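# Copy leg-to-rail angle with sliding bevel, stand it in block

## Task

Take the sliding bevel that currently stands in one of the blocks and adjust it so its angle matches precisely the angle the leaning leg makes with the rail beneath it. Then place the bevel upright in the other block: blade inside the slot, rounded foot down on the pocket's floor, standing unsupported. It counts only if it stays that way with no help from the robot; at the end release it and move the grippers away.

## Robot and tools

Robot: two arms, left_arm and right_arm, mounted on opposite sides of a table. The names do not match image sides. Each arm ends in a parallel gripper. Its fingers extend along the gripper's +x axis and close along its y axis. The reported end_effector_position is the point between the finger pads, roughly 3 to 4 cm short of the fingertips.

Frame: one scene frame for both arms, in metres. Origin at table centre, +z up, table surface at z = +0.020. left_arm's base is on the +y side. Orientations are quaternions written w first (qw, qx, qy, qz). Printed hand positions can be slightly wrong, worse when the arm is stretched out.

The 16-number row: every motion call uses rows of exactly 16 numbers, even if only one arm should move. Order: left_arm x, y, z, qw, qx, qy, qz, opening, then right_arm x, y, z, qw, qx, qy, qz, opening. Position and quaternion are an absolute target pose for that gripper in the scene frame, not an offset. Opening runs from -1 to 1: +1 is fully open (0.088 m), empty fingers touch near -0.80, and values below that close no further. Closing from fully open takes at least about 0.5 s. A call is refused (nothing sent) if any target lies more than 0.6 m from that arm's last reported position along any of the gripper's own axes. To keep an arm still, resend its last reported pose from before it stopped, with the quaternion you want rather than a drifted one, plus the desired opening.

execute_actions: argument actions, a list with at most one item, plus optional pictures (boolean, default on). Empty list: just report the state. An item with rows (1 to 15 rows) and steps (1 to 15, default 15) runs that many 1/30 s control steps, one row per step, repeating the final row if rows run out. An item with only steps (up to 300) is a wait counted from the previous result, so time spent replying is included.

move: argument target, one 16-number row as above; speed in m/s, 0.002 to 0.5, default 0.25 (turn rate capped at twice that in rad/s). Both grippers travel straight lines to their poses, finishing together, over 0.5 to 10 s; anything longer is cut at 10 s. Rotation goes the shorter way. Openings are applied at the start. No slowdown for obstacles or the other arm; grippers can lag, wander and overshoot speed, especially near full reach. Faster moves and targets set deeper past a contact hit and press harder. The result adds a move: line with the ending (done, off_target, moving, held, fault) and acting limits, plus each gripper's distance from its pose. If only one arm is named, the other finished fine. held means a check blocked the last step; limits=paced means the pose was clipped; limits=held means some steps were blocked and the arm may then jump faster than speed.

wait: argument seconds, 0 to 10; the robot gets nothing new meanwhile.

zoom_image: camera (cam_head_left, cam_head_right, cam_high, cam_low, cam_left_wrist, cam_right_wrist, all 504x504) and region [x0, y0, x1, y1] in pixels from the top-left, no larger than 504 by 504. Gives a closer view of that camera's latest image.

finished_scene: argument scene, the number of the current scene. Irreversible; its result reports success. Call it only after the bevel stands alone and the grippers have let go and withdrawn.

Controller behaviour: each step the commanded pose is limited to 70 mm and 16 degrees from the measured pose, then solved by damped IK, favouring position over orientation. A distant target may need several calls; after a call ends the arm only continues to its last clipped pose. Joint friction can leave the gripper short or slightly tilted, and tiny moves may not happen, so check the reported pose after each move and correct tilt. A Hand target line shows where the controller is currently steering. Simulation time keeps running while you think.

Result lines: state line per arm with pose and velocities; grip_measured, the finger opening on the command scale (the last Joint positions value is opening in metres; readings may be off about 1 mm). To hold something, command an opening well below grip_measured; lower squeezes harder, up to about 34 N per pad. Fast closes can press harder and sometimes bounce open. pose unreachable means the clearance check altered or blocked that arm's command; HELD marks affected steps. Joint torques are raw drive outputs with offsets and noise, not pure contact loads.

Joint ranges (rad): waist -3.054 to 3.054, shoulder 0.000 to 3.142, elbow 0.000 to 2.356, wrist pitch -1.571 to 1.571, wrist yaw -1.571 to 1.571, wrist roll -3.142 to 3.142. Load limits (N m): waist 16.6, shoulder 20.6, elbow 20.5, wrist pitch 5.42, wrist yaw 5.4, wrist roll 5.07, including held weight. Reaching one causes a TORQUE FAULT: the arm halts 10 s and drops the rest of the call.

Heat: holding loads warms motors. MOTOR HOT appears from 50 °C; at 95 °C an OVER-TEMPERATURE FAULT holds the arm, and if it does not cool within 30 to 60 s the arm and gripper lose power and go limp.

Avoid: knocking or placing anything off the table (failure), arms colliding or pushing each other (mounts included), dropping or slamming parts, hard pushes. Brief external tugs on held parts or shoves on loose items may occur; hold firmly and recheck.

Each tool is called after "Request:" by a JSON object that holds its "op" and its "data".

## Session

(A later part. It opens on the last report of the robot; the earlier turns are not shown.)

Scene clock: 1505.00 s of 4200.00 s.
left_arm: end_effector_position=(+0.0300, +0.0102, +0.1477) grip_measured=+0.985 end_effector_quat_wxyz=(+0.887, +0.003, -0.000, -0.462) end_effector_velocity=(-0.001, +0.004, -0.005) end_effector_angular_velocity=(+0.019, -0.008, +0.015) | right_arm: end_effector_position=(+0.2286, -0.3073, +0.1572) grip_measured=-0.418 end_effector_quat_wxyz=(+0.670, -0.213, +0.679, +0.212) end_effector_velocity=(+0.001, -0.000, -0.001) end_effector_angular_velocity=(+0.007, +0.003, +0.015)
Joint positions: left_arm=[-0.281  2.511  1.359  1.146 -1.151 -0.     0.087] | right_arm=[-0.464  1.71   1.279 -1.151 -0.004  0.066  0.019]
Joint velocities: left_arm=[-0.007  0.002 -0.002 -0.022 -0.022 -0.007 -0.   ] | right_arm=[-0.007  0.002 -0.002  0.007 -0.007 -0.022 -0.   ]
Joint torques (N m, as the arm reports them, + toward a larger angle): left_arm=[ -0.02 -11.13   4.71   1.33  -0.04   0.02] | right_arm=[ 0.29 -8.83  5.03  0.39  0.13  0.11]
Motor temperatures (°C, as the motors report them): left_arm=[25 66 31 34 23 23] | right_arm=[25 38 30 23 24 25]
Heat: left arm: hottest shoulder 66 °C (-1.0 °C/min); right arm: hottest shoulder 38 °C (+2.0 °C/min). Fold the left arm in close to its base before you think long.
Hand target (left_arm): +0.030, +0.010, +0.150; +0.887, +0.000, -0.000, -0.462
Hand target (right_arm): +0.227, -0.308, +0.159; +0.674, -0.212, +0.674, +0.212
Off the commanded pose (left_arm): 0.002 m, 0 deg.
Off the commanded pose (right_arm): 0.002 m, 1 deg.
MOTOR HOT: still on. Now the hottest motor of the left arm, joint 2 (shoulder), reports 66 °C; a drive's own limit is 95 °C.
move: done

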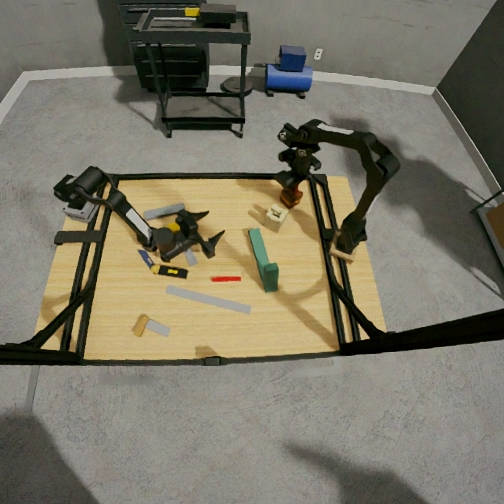

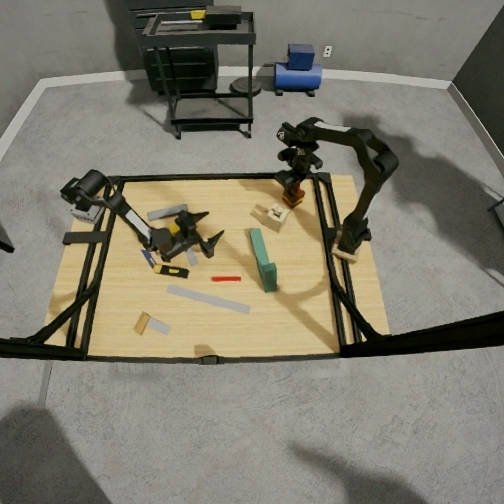

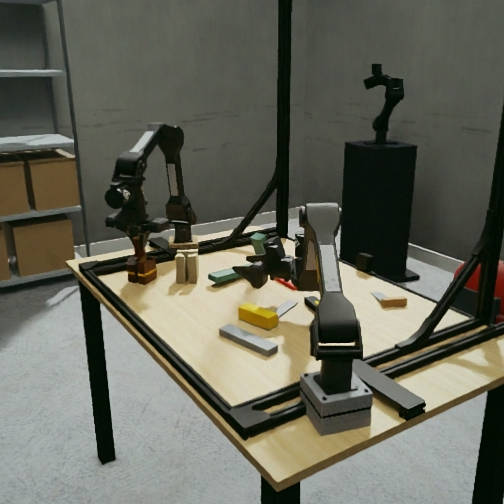

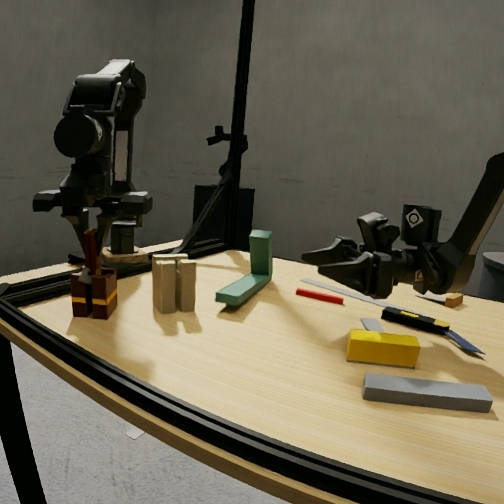

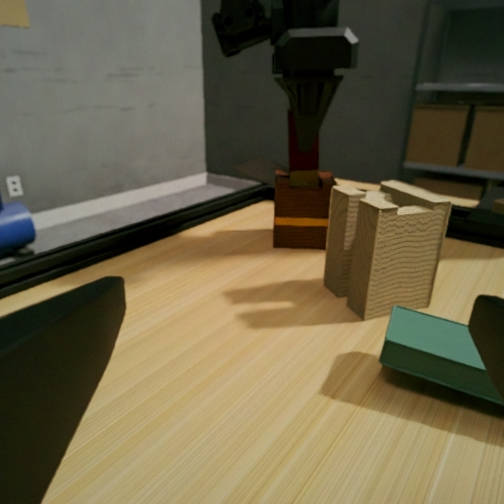

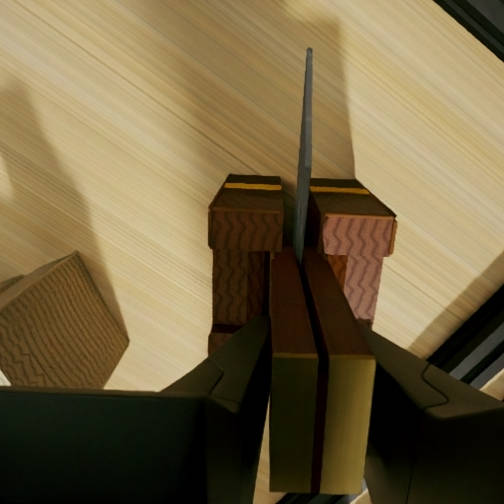

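Request:
{"op": "move", "data": {"target": [0.03,0.01,0.15,0.887,0,0,-0.4617,1.0,0.2330,-0.3042,0.159,0.6744,-0.2126,0.6744,0.2126,-0.7], "speed": 0.008}}

Request:
{"op": "zoom_image", "data": {"camera": "cam_left_wrist", "region": [200,50,400,260]}}

Scene clock: 1513.63 s of 4200.00 s.
left_arm: end_effector_position=(+0.0300, +0.0102, +0.1479) grip_measured=+0.985 end_effector_quat_wxyz=(+0.887, +0.002, -0.000, -0.462) end_effector_velocity=(-0.000, +0.001, +0.002) end_effector_angular_velocity=(-0.011, +0.017, +0.005) | right_arm: end_effector_position=(+0.2287, -0.3071, +0.1576) grip_measured=-0.418 end_effector_quat_wxyz=(+0.671, -0.213, +0.678, +0.212) end_effector_velocity=(-0.003, +0.002, +0.001) end_effector_angular_velocity=(+0.027, +0.025, -0.000)
Joint positions: left_arm=[-0.281  2.511  1.359  1.146 -1.151 -0.     0.087] | right_arm=[-0.463  1.709  1.28  -1.151 -0.004  0.066  0.019]
Joint velocities: left_arm=[-0.002 -0.007 -0.002 -0.007 -0.007 -0.022  0.   ] | right_arm=[-0.007 -0.002  0.002 -0.007 -0.037 -0.007  0.   ]
Joint torques (N m, as the arm reports them, + toward a larger angle): left_arm=[ -0.03 -11.11   4.74   1.33  -0.04   0.03] | right_arm=[ 0.07 -5.96  8.12  0.31  0.11  0.02]
Motor temperatures (°C, as the motors report them): left_arm=[25 66 31 34 23 23] | right_arm=[25 39 30 24 24 25]
Heat: left arm: hottest shoulder 66 °C (-1.0 °C/min); right arm: hottest shoulder 39 °C (+3.0 °C/min). Fold the left arm in close to its base before you think long.
Hand target (left_arm): +0.030, +0.010, +0.150; +0.887, -0.000, -0.000, -0.462
Hand target (right_arm): +0.233, -0.304, +0.159; +0.674, -0.213, +0.674, +0.213
Off the commanded pose (left_arm): 0.002 m, 0 deg.
Off the commanded pose (right_arm): 0.005 m, 1 deg.
MOTOR HOT: still on. Now the hottest motor of the left arm, joint 2 (shoulder), reports 66 °C; a drive's own limit is 95 °C.
move: done

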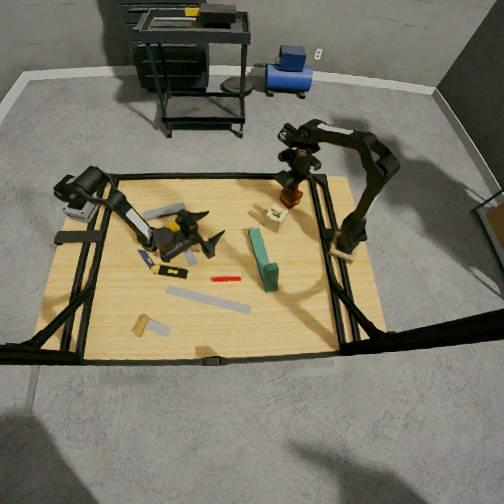

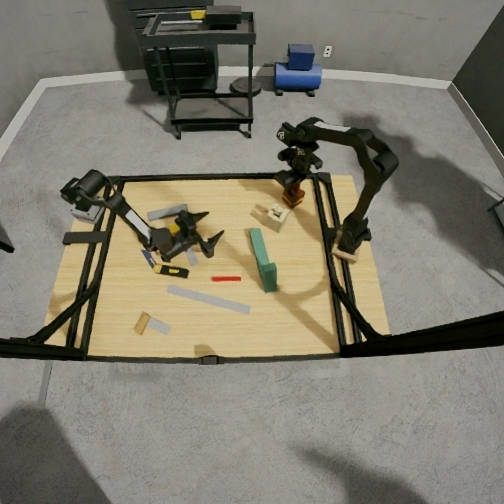

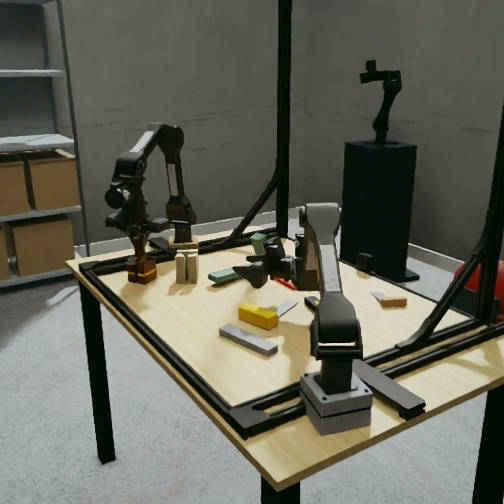

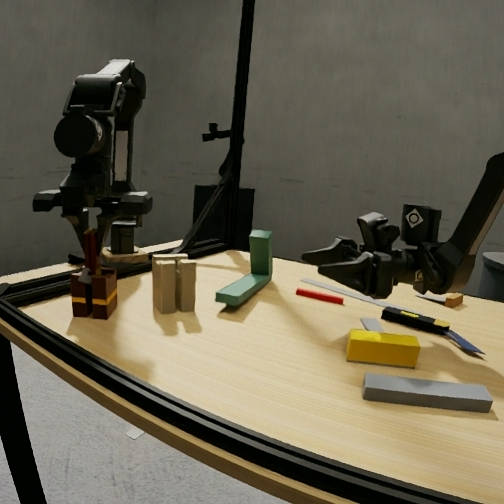

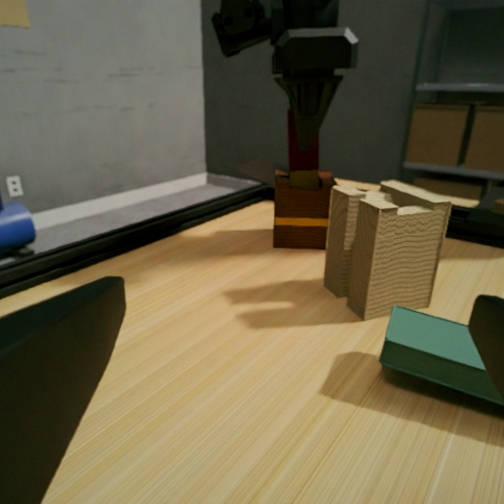

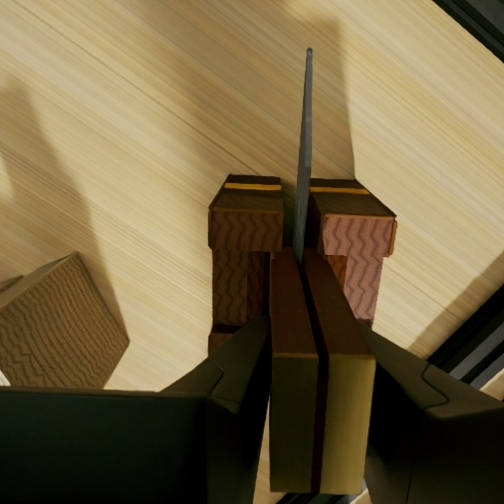

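Region (200, 50, 400, 260) of cam_left_wrist's 504x504 image, scaled by 2.400, with more detail than that image has; it fills the left 480 columns of this view, and the rest is white.

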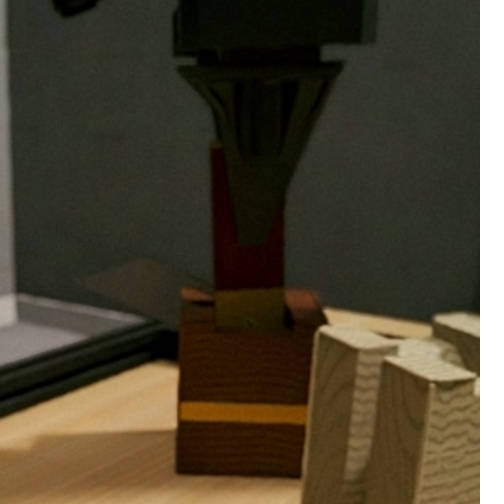

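Request:
{"op": "move", "data": {"target": [0.03,0.01,0.15,0.887,0,0,-0.4617,1.0,0.2363,-0.3019,0.159,0.6744,-0.2126,0.6744,0.2126,-0.7], "speed": 0.008}}

Request:
{"op": "zoom_image", "data": {"camera": "cam_left_wrist", "region": [200,50,400,260]}}

Scene clock: 1523.57 s of 4200.00 s.
left_arm: end_effector_position=(+0.0300, +0.0102, +0.1479) grip_measured=+0.985 end_effector_quat_wxyz=(+0.887, +0.002, -0.000, -0.462) end_effector_velocity=(-0.001, +0.000, +0.001) end_effector_angular_velocity=(-0.002, +0.005, +0.005) | right_arm: end_effector_position=(+0.2295, -0.3064, +0.1576) grip_measured=-0.418 end_effector_quat_wxyz=(+0.667, -0.214, +0.681, +0.211) end_effector_velocity=(-0.002, +0.001, -0.000) end_effector_angular_velocity=(+0.013, +0.020, +0.019)
Joint positions: left_arm=[-0.281  2.511  1.359  1.146 -1.151 -0.     0.087] | right_arm=[-0.463  1.721  1.294 -1.163 -0.004  0.066  0.019]
Joint velocities: left_arm=[-0.002 -0.002  0.002 -0.007 -0.007 -0.007  0.   ] | right_arm=[-0.002  0.002  0.002 -0.007 -0.022 -0.022  0.   ]
Joint torques (N m, as the arm reports them, + toward a larger angle): left_arm=[ -0.04 -11.08   4.76   1.33  -0.04   0.02] | right_arm=[-0.02 -5.74  8.67  0.9   0.11 -0.01]
Motor temperatures (°C, as the motors report them): left_arm=[25 66 31 34 23 23] | right_arm=[25 38 32 24 24 25]
Heat: left arm: hottest shoulder 66 °C (-1.0 °C/min); right arm: hottest shoulder 38 °C (+2.0 °C/min). Fold the left arm in close to its base before you think long.
Hand target (left_arm): +0.030, +0.010, +0.150; +0.887, +0.000, -0.000, -0.462
Hand target (right_arm): +0.236, -0.302, +0.159; +0.675, -0.212, +0.674, +0.213
Off the commanded pose (left_arm): 0.002 m, 0 deg.
Off the commanded pose (right_arm): 0.008 m, 1 deg.
MOTOR HOT: still on. Now the hottest motor of the left arm, joint 2 (shoulder), reports 66 °C; a drive's own limit is 95 °C.
move: done

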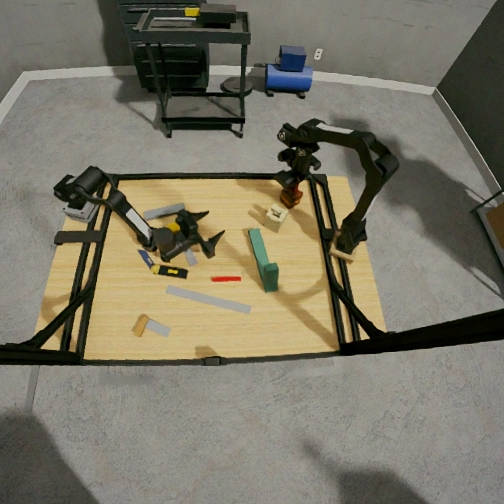

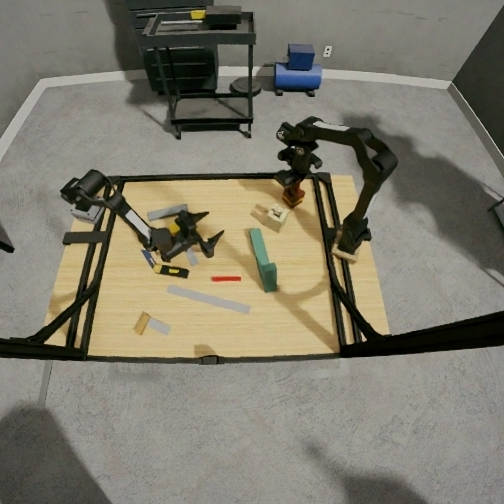

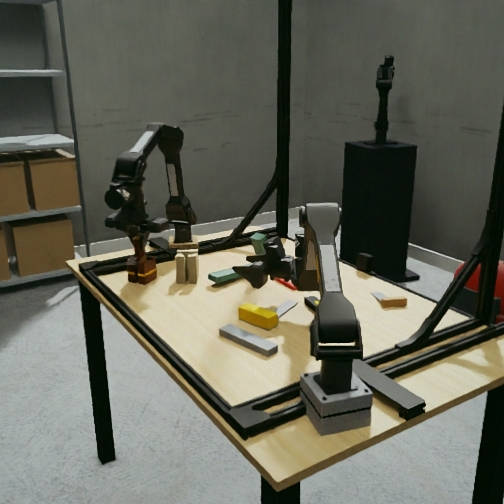

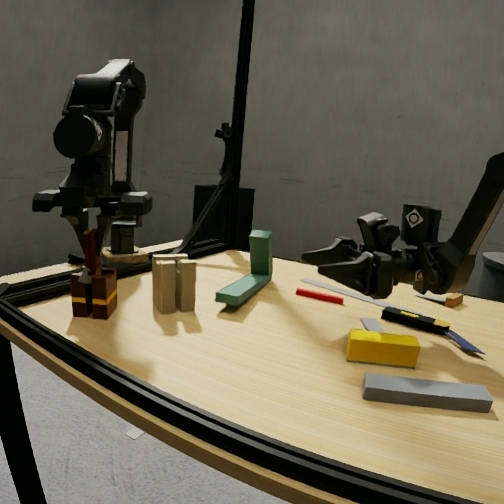

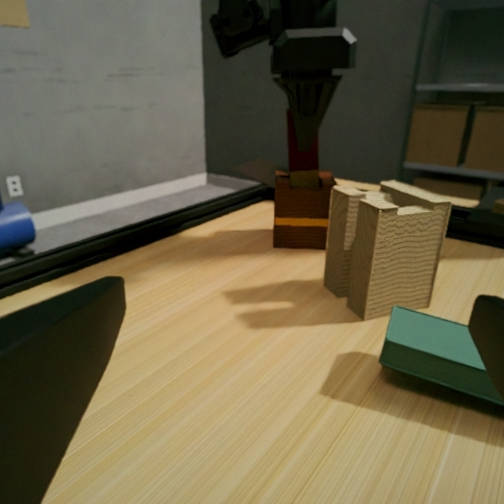

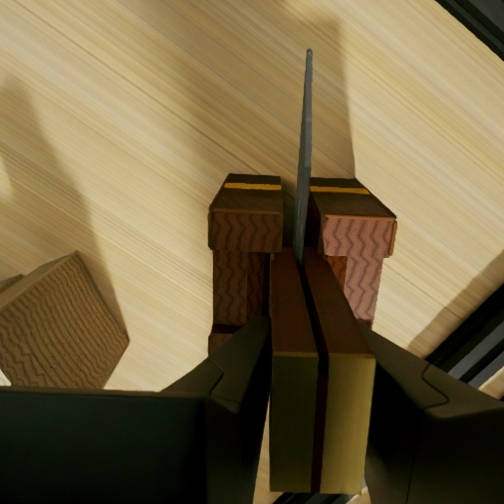

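Region (200, 50, 400, 260) of cam_left_wrist's 504x504 image, scaled by 2.400, with more detail than that image has; it fills the left 480 columns of this view, and the rest is white.

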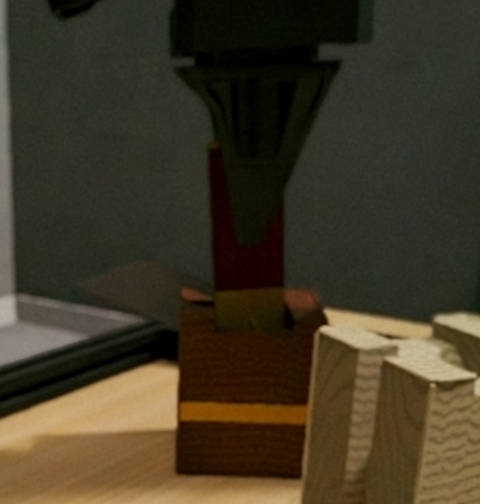

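Request:
{"op": "move", "data": {"target": [0.03,0.01,0.15,0.887,0,0,-0.4617,1.0,0.2395,-0.2993,0.1545,0.6002,-0.2337,0.7411,0.1892,-0.7], "speed": 0.006}}

Request:
{"op": "zoom_image", "data": {"camera": "cam_left_wrist", "region": [200,50,400,260]}}

Scene clock: 1558.60 s of 4200.00 s.
left_arm: end_effector_position=(+0.0300, +0.0102, +0.1479) grip_measured=+0.985 end_effector_quat_wxyz=(+0.887, +0.003, -0.000, -0.462) end_effector_velocity=(+0.002, +0.003, -0.004) end_effector_angular_velocity=(+0.027, -0.020, +0.020) | right_arm: end_effector_position=(+0.2348, -0.3022, +0.1560) grip_measured=-0.418 end_effector_quat_wxyz=(+0.629, -0.227, +0.717, +0.197) end_effector_velocity=(-0.001, -0.003, +0.000) end_effector_angular_velocity=(-0.011, +0.001, -0.009)
Joint positions: left_arm=[-0.281  2.511  1.359  1.147 -1.151  0.     0.087] | right_arm=[-0.464  1.84   1.425 -1.288 -0.005  0.064  0.019]
Joint velocities: left_arm=[-0.002 -0.002 -0.007 -0.022 -0.022  0.007  0.   ] | right_arm=[-0.002 -0.002 -0.002 -0.007  0.007  0.007  0.   ]
Joint torques (N m, as the arm reports them, + toward a larger angle): left_arm=[ -0.03 -10.91   4.73   1.3   -0.03   0.01] | right_arm=[-0.25 -6.62  7.27 -0.51 -0.18 -0.11]
Motor temperatures (°C, as the motors report them): left_arm=[25 66 31 34 23 23] | right_arm=[25 36 34 25 24 25]
Heat: left arm: hottest shoulder 66 °C (-1.0 °C/min); right arm: hottest shoulder 36 °C (-2.0 °C/min). Fold the left arm in close to its base before you think long.
Hand target (left_arm): +0.030, +0.010, +0.149; +0.887, +0.001, -0.000, -0.462
Hand target (right_arm): +0.236, -0.302, +0.155; +0.626, -0.227, +0.720, +0.198
Off the commanded pose (left_arm): 0.002 m, 0 deg.
Off the commanded pose (right_arm): 0.006 m, 4 deg.
MOTOR HOT: still on. Now the hottest motor of the left arm, joint 2 (shoulder), reports 66 °C; a drive's own limit is 95 °C.
move: off_target (right_arm; path cut at 10 s)

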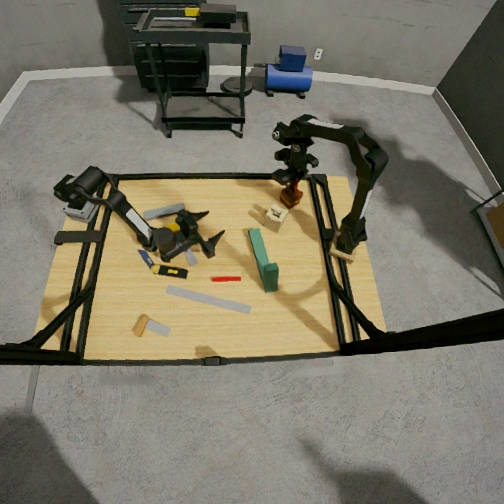

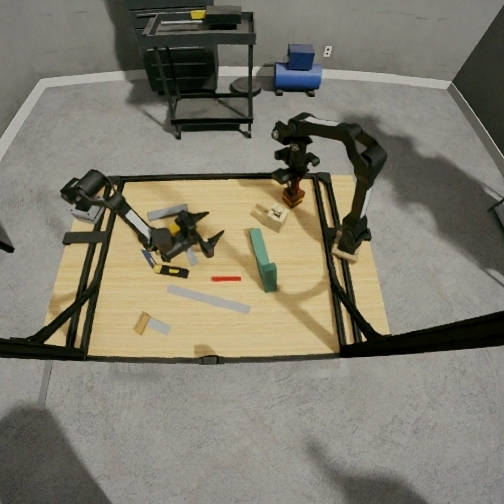

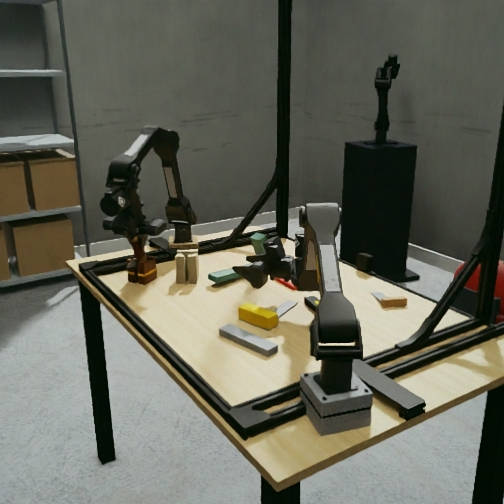

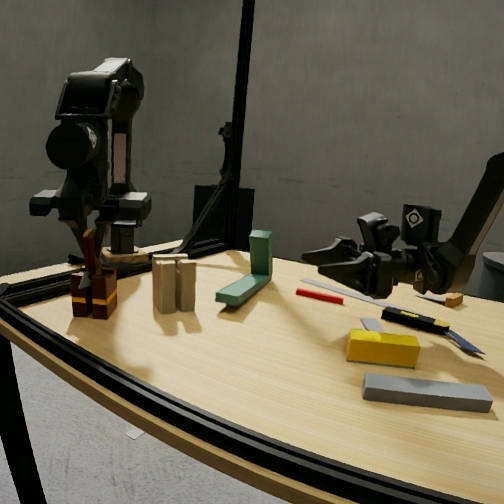

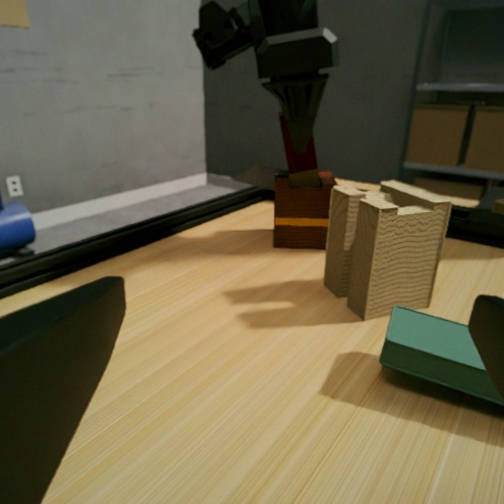

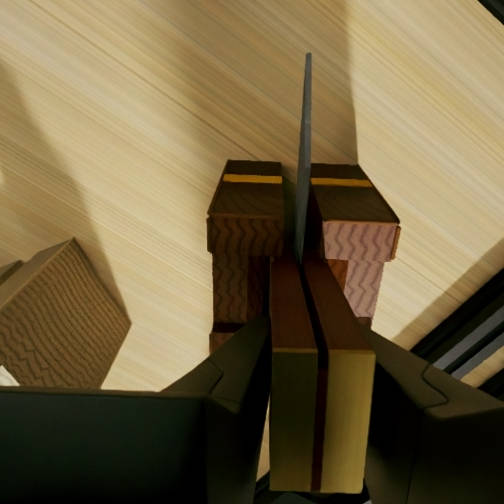

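Region (200, 50, 400, 260) of cam_left_wrist's 504x504 image, scaled by 2.400, with more detail than that image has; it fills the left 480 columns of this view, and the rest is white.

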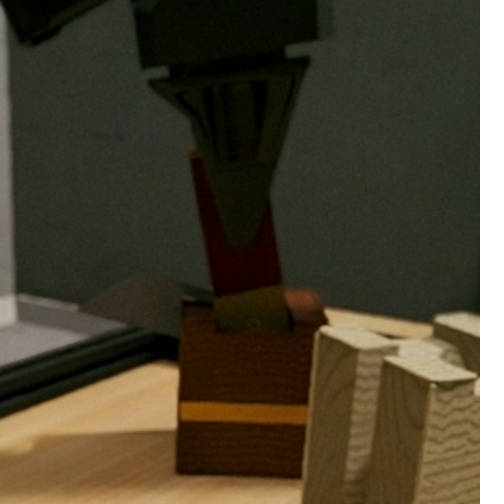

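Request:
{"op": "move", "data": {"target": [0.03,0.01,0.15,0.887,0,0,-0.4617,1.0,0.2390,-0.2997,0.1535,0.6002,-0.2337,0.7411,0.1892,-0.7], "speed": 0.01}}

Scene clock: 1566.50 s of 4200.00 s.
left_arm: end_effector_position=(+0.0300, +0.0102, +0.1479) grip_measured=+0.985 end_effector_quat_wxyz=(+0.887, +0.003, -0.000, -0.462) end_effector_velocity=(-0.000, +0.001, +0.001) end_effector_angular_velocity=(-0.010, +0.010, +0.005) | right_arm: end_effector_position=(+0.2378, -0.3001, +0.1557) grip_measured=-0.418 end_effector_quat_wxyz=(+0.605, -0.233, +0.737, +0.189) end_effector_velocity=(-0.002, +0.001, +0.002) end_effector_angular_velocity=(+0.014, +0.015, -0.014)
Joint positions: left_arm=[-0.281  2.511  1.359  1.147 -1.151  0.     0.087] | right_arm=[-0.467  1.908  1.504 -1.364 -0.009  0.064  0.019]
Joint velocities: left_arm=[-0.002 -0.002 -0.002  0.007 -0.007 -0.007 -0.   ] | right_arm=[-0.002 -0.002  0.002 -0.007 -0.022  0.007 -0.   ]
Joint torques (N m, as the arm reports them, + toward a larger angle): left_arm=[ -0.04 -11.09   4.77   1.3   -0.04   0.01] | right_arm=[-0.22 -6.56  6.88 -0.51 -0.16 -0.17]
Motor temperatures (°C, as the motors report them): left_arm=[25 66 31 34 23 23] | right_arm=[25 36 34 25 24 25]
Heat: left arm: hottest shoulder 66 °C (+0.0 °C/min); right arm: hottest shoulder 36 °C (-2.0 °C/min). Fold the left arm in close to its base before you think long.
Hand target (left_arm): +0.030, +0.010, +0.150; +0.887, -0.000, -0.000, -0.462
Hand target (right_arm): +0.239, -0.300, +0.153; +0.600, -0.234, +0.741, +0.189
Off the commanded pose (left_arm): 0.002 m, 0 deg.
Off the commanded pose (right_arm): 0.003 m, 1 deg.
MOTOR HOT: still on. Now the hottest motor of the left arm, joint 2 (shoulder), reports 66 °C; a drive's own limit is 95 °C.
move: done

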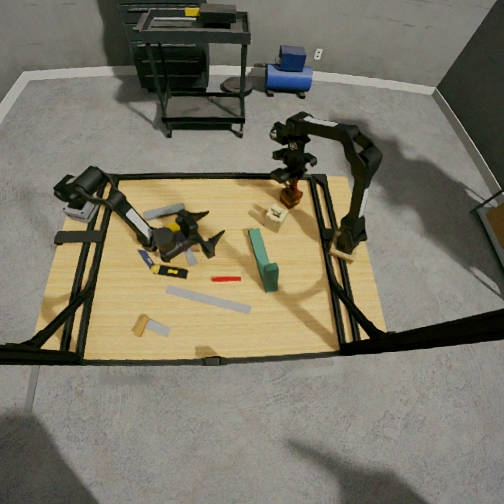

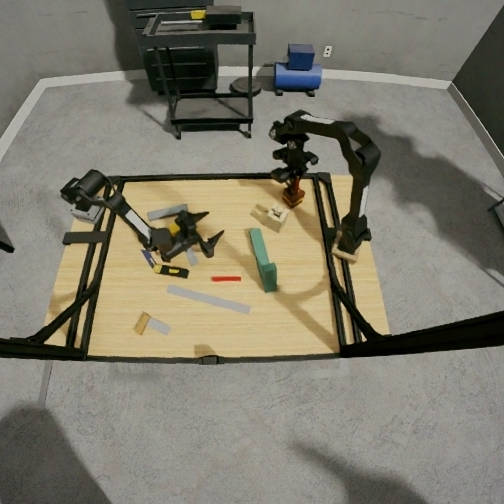

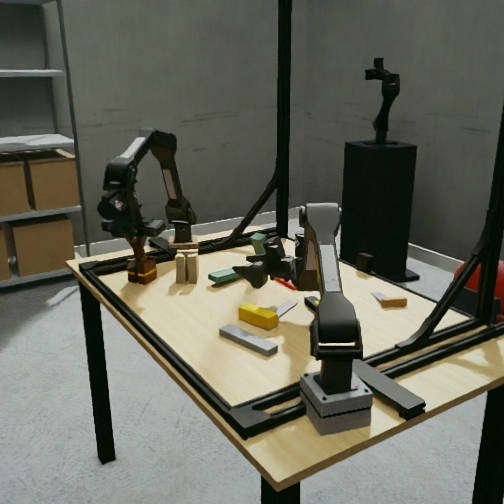

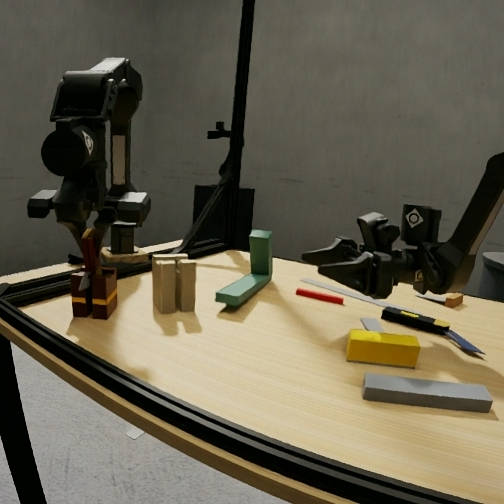

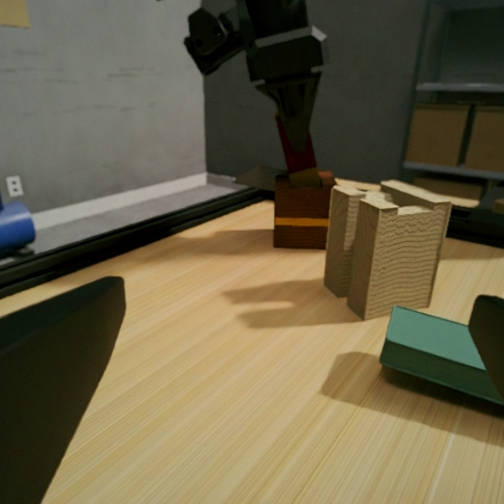

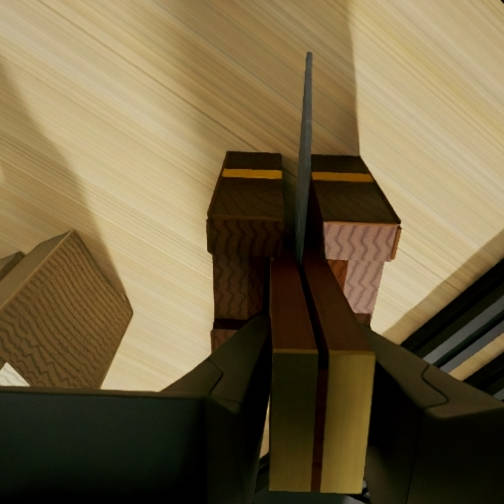

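Now release.

Request:
{"op": "move", "data": {"target": [0.03,0.01,0.15,0.887,0,0,-0.4617,1.0,0.2390,-0.2997,0.1535,0.6002,-0.2337,0.7411,0.1892,-0.2], "speed": 0.01}}

Request:
{"op": "zoom_image", "data": {"camera": "cam_left_wrist", "region": [200,50,400,260]}}

Scene clock: 1574.17 s of 4200.00 s.
left_arm: end_effector_position=(+0.0300, +0.0102, +0.1479) grip_measured=+0.985 end_effector_quat_wxyz=(+0.887, +0.002, -0.000, -0.462) end_effector_velocity=(+0.000, +0.002, -0.004) end_effector_angular_velocity=(+0.010, -0.003, +0.005) | right_arm: end_effector_position=(+0.2375, -0.3005, +0.1556) grip_measured=-0.201 end_effector_quat_wxyz=(+0.603, -0.233, +0.739, +0.189) end_effector_velocity=(-0.001, +0.003, -0.000) end_effector_angular_velocity=(+0.023, +0.009, +0.000)
Joint positions: left_arm=[-0.281  2.511  1.359  1.147 -1.151 -0.     0.087] | right_arm=[-0.468  1.91   1.505 -1.368 -0.011  0.062  0.029]
Joint velocities: left_arm=[-0.002  0.002 -0.007 -0.007 -0.007 -0.007  0.   ] | right_arm=[-0.002 -0.002 -0.002  0.007 -0.022 -0.007  0.   ]
Joint torques (N m, as the arm reports them, + toward a larger angle): left_arm=[  0.   -11.08   4.78   1.31  -0.03   0.01] | right_arm=[-0.1  -6.91  6.86 -0.34 -0.1  -0.11]
Motor temperatures (°C, as the motors report them): left_arm=[25 66 31 34 23 23] | right_arm=[25 36 34 24 24 25]
Heat: left arm: hottest shoulder 66 °C (+0.0 °C/min); right arm: hottest shoulder 36 °C (-3.0 °C/min). Fold the left arm in close to its base before you think long.
Hand target (left_arm): +0.030, +0.010, +0.150; +0.887, -0.000, +0.000, -0.462
Hand target (right_arm): +0.239, -0.300, +0.153; +0.600, -0.234, +0.741, +0.189
Off the commanded pose (left_arm): 0.002 m, 0 deg.
Off the commanded pose (right_arm): 0.003 m, 0 deg.
MOTOR HOT: still on. Now the hottest motor of the left arm, joint 2 (shoulder), reports 66 °C; a drive's own limit is 95 °C.
move: done

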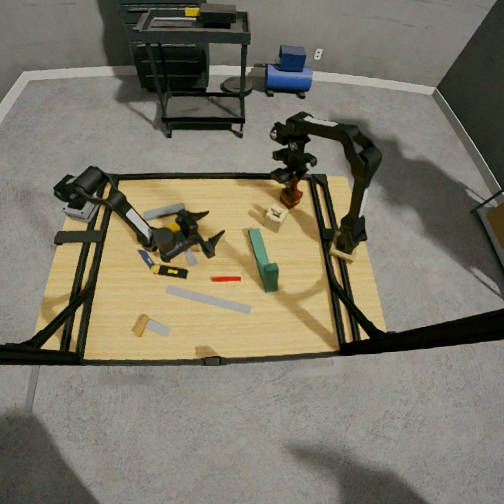

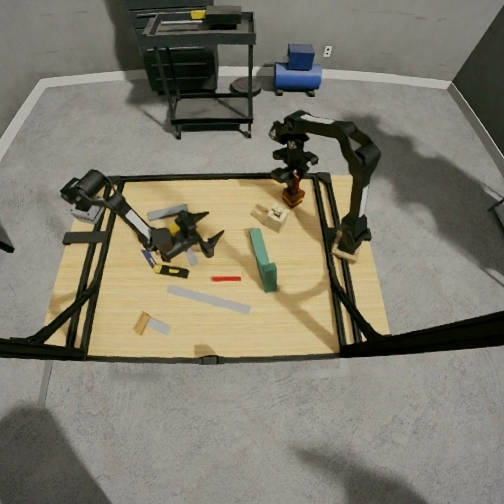

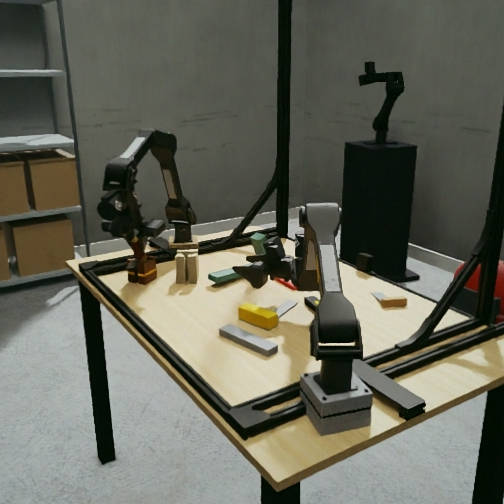

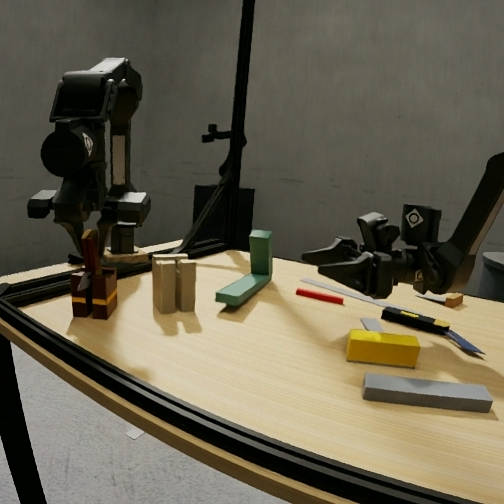

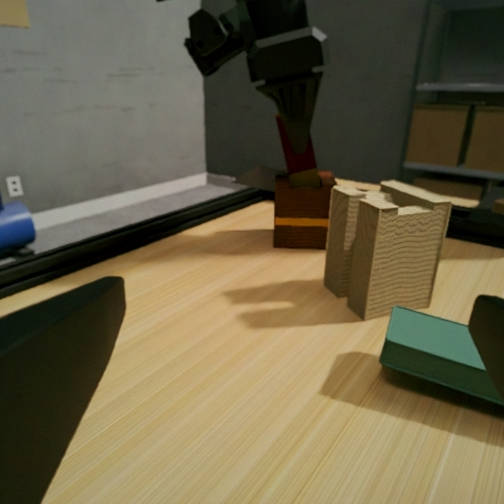

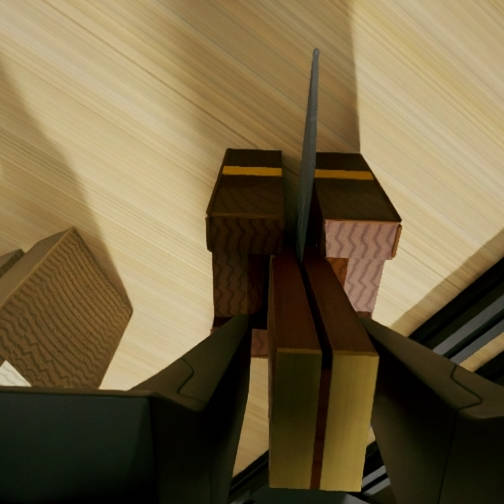

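Region (200, 50, 400, 260) of cam_left_wrist's 504x504 image, scaled by 2.400, with more detail than that image has; it fills the left 480 columns of this view, and the rest is white.

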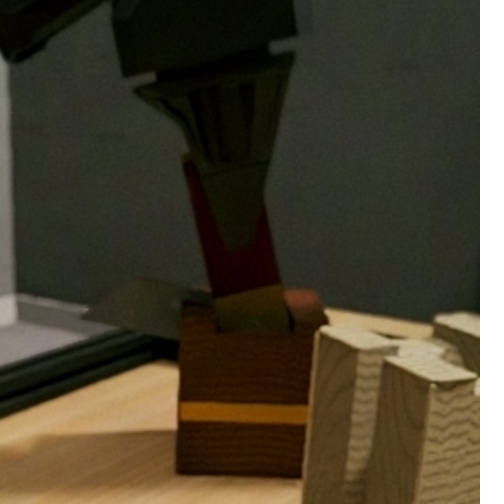

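Request:
{"op": "move", "data": {"target": [0.03,0.01,0.15,0.887,0,0,-0.4617,1.0,0.2330,-0.3040,0.20,0.6002,-0.2337,0.7411,0.1892,0.3], "speed": 0.03}}

Scene clock: 1583.83 s of 4200.00 s.
left_arm: end_effector_position=(+0.0300, +0.0102, +0.1479) grip_measured=+0.985 end_effector_quat_wxyz=(+0.887, +0.002, -0.000, -0.462) end_effector_velocity=(+0.002, +0.003, -0.001) end_effector_angular_velocity=(+0.015, -0.005, +0.020) | right_arm: end_effector_position=(+0.2322, -0.3048, +0.1929) grip_measured=+0.300 end_effector_quat_wxyz=(+0.592, -0.237, +0.748, +0.184) end_effector_velocity=(-0.008, -0.004, +0.003) end_effector_angular_velocity=(-0.010, +0.032, +0.022)
Joint positions: left_arm=[-0.281  2.511  1.359  1.147 -1.151 -0.     0.087] | right_arm=[-0.468  1.896  1.63  -1.537 -0.01   0.062  0.054]
Joint velocities: left_arm=[-0.002 -0.007 -0.007 -0.022 -0.022 -0.007 -0.   ] | right_arm=[ 0.002 -0.007 -0.002 -0.037 -0.007 -0.022 -0.   ]
Joint torques (N m, as the arm reports them, + toward a larger angle): left_arm=[ -0.01 -11.09   4.8    1.31  -0.04   0.02] | right_arm=[ -0.03 -10.15   7.22  -0.39  -0.1   -0.07]
Motor temperatures (°C, as the motors report them): left_arm=[25 66 31 34 23 23] | right_arm=[25 36 33 24 24 25]
Heat: left arm: hottest shoulder 66 °C (+0.0 °C/min); right arm: hottest shoulder 36 °C (-2.0 °C/min). Fold the left arm in close to its base before you think long.
Hand target (left_arm): +0.030, +0.010, +0.150; +0.887, +0.000, -0.000, -0.462
Hand target (right_arm): +0.233, -0.304, +0.200; +0.600, -0.234, +0.741, +0.189
Off the commanded pose (left_arm): 0.002 m, 0 deg.
Off the commanded pose (right_arm): 0.007 m, 1 deg.
MOTOR HOT: still on. Now the hottest motor of the left arm, joint 2 (shoulder), reports 66 °C; a drive's own limit is 95 °C.
After step 90, 4.87 s passed at rest.
move: done

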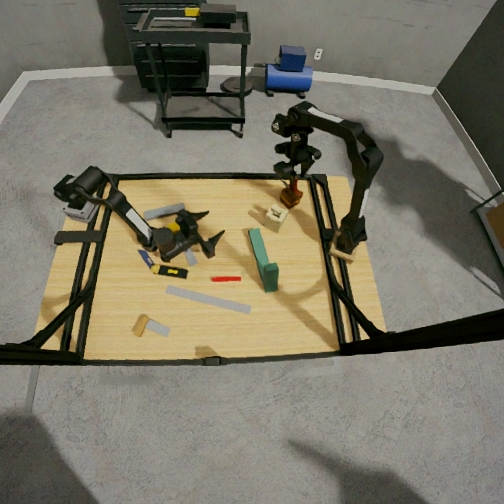

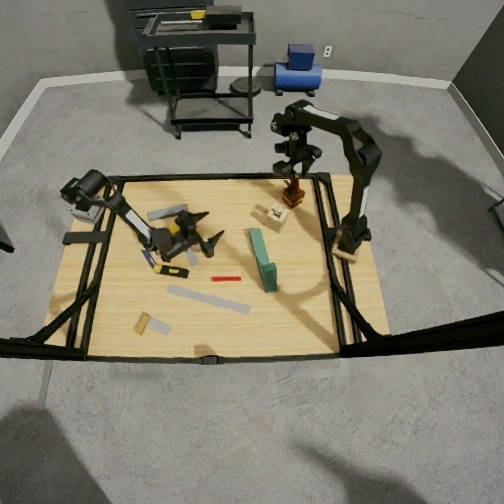

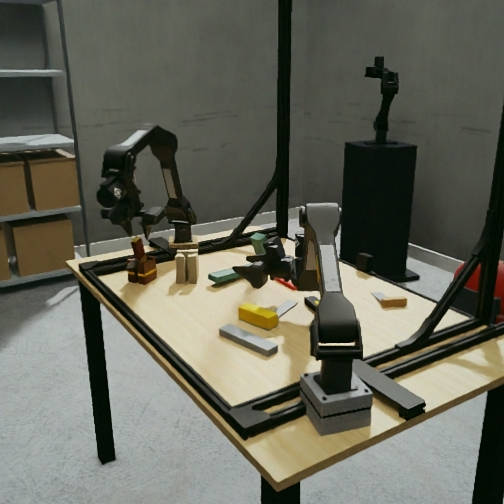

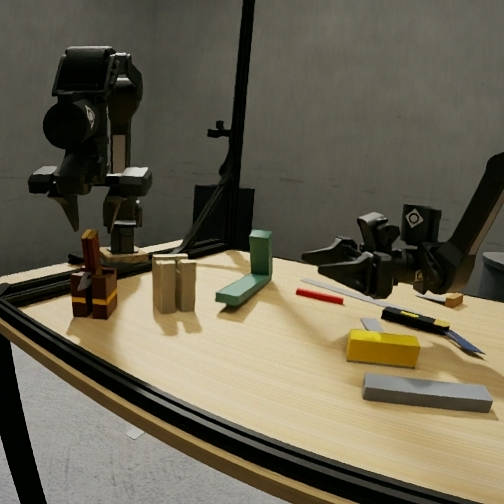

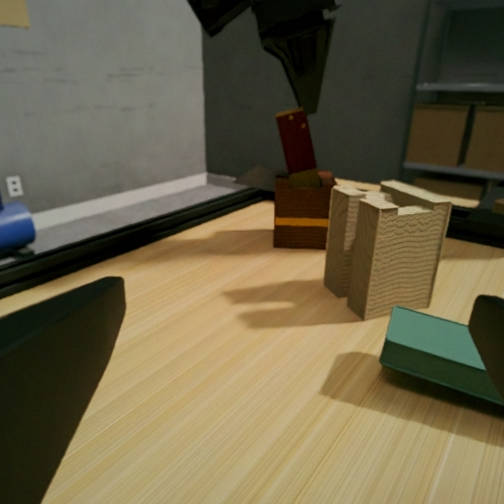

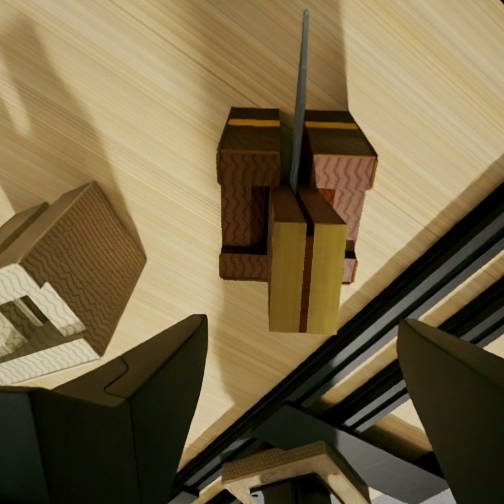

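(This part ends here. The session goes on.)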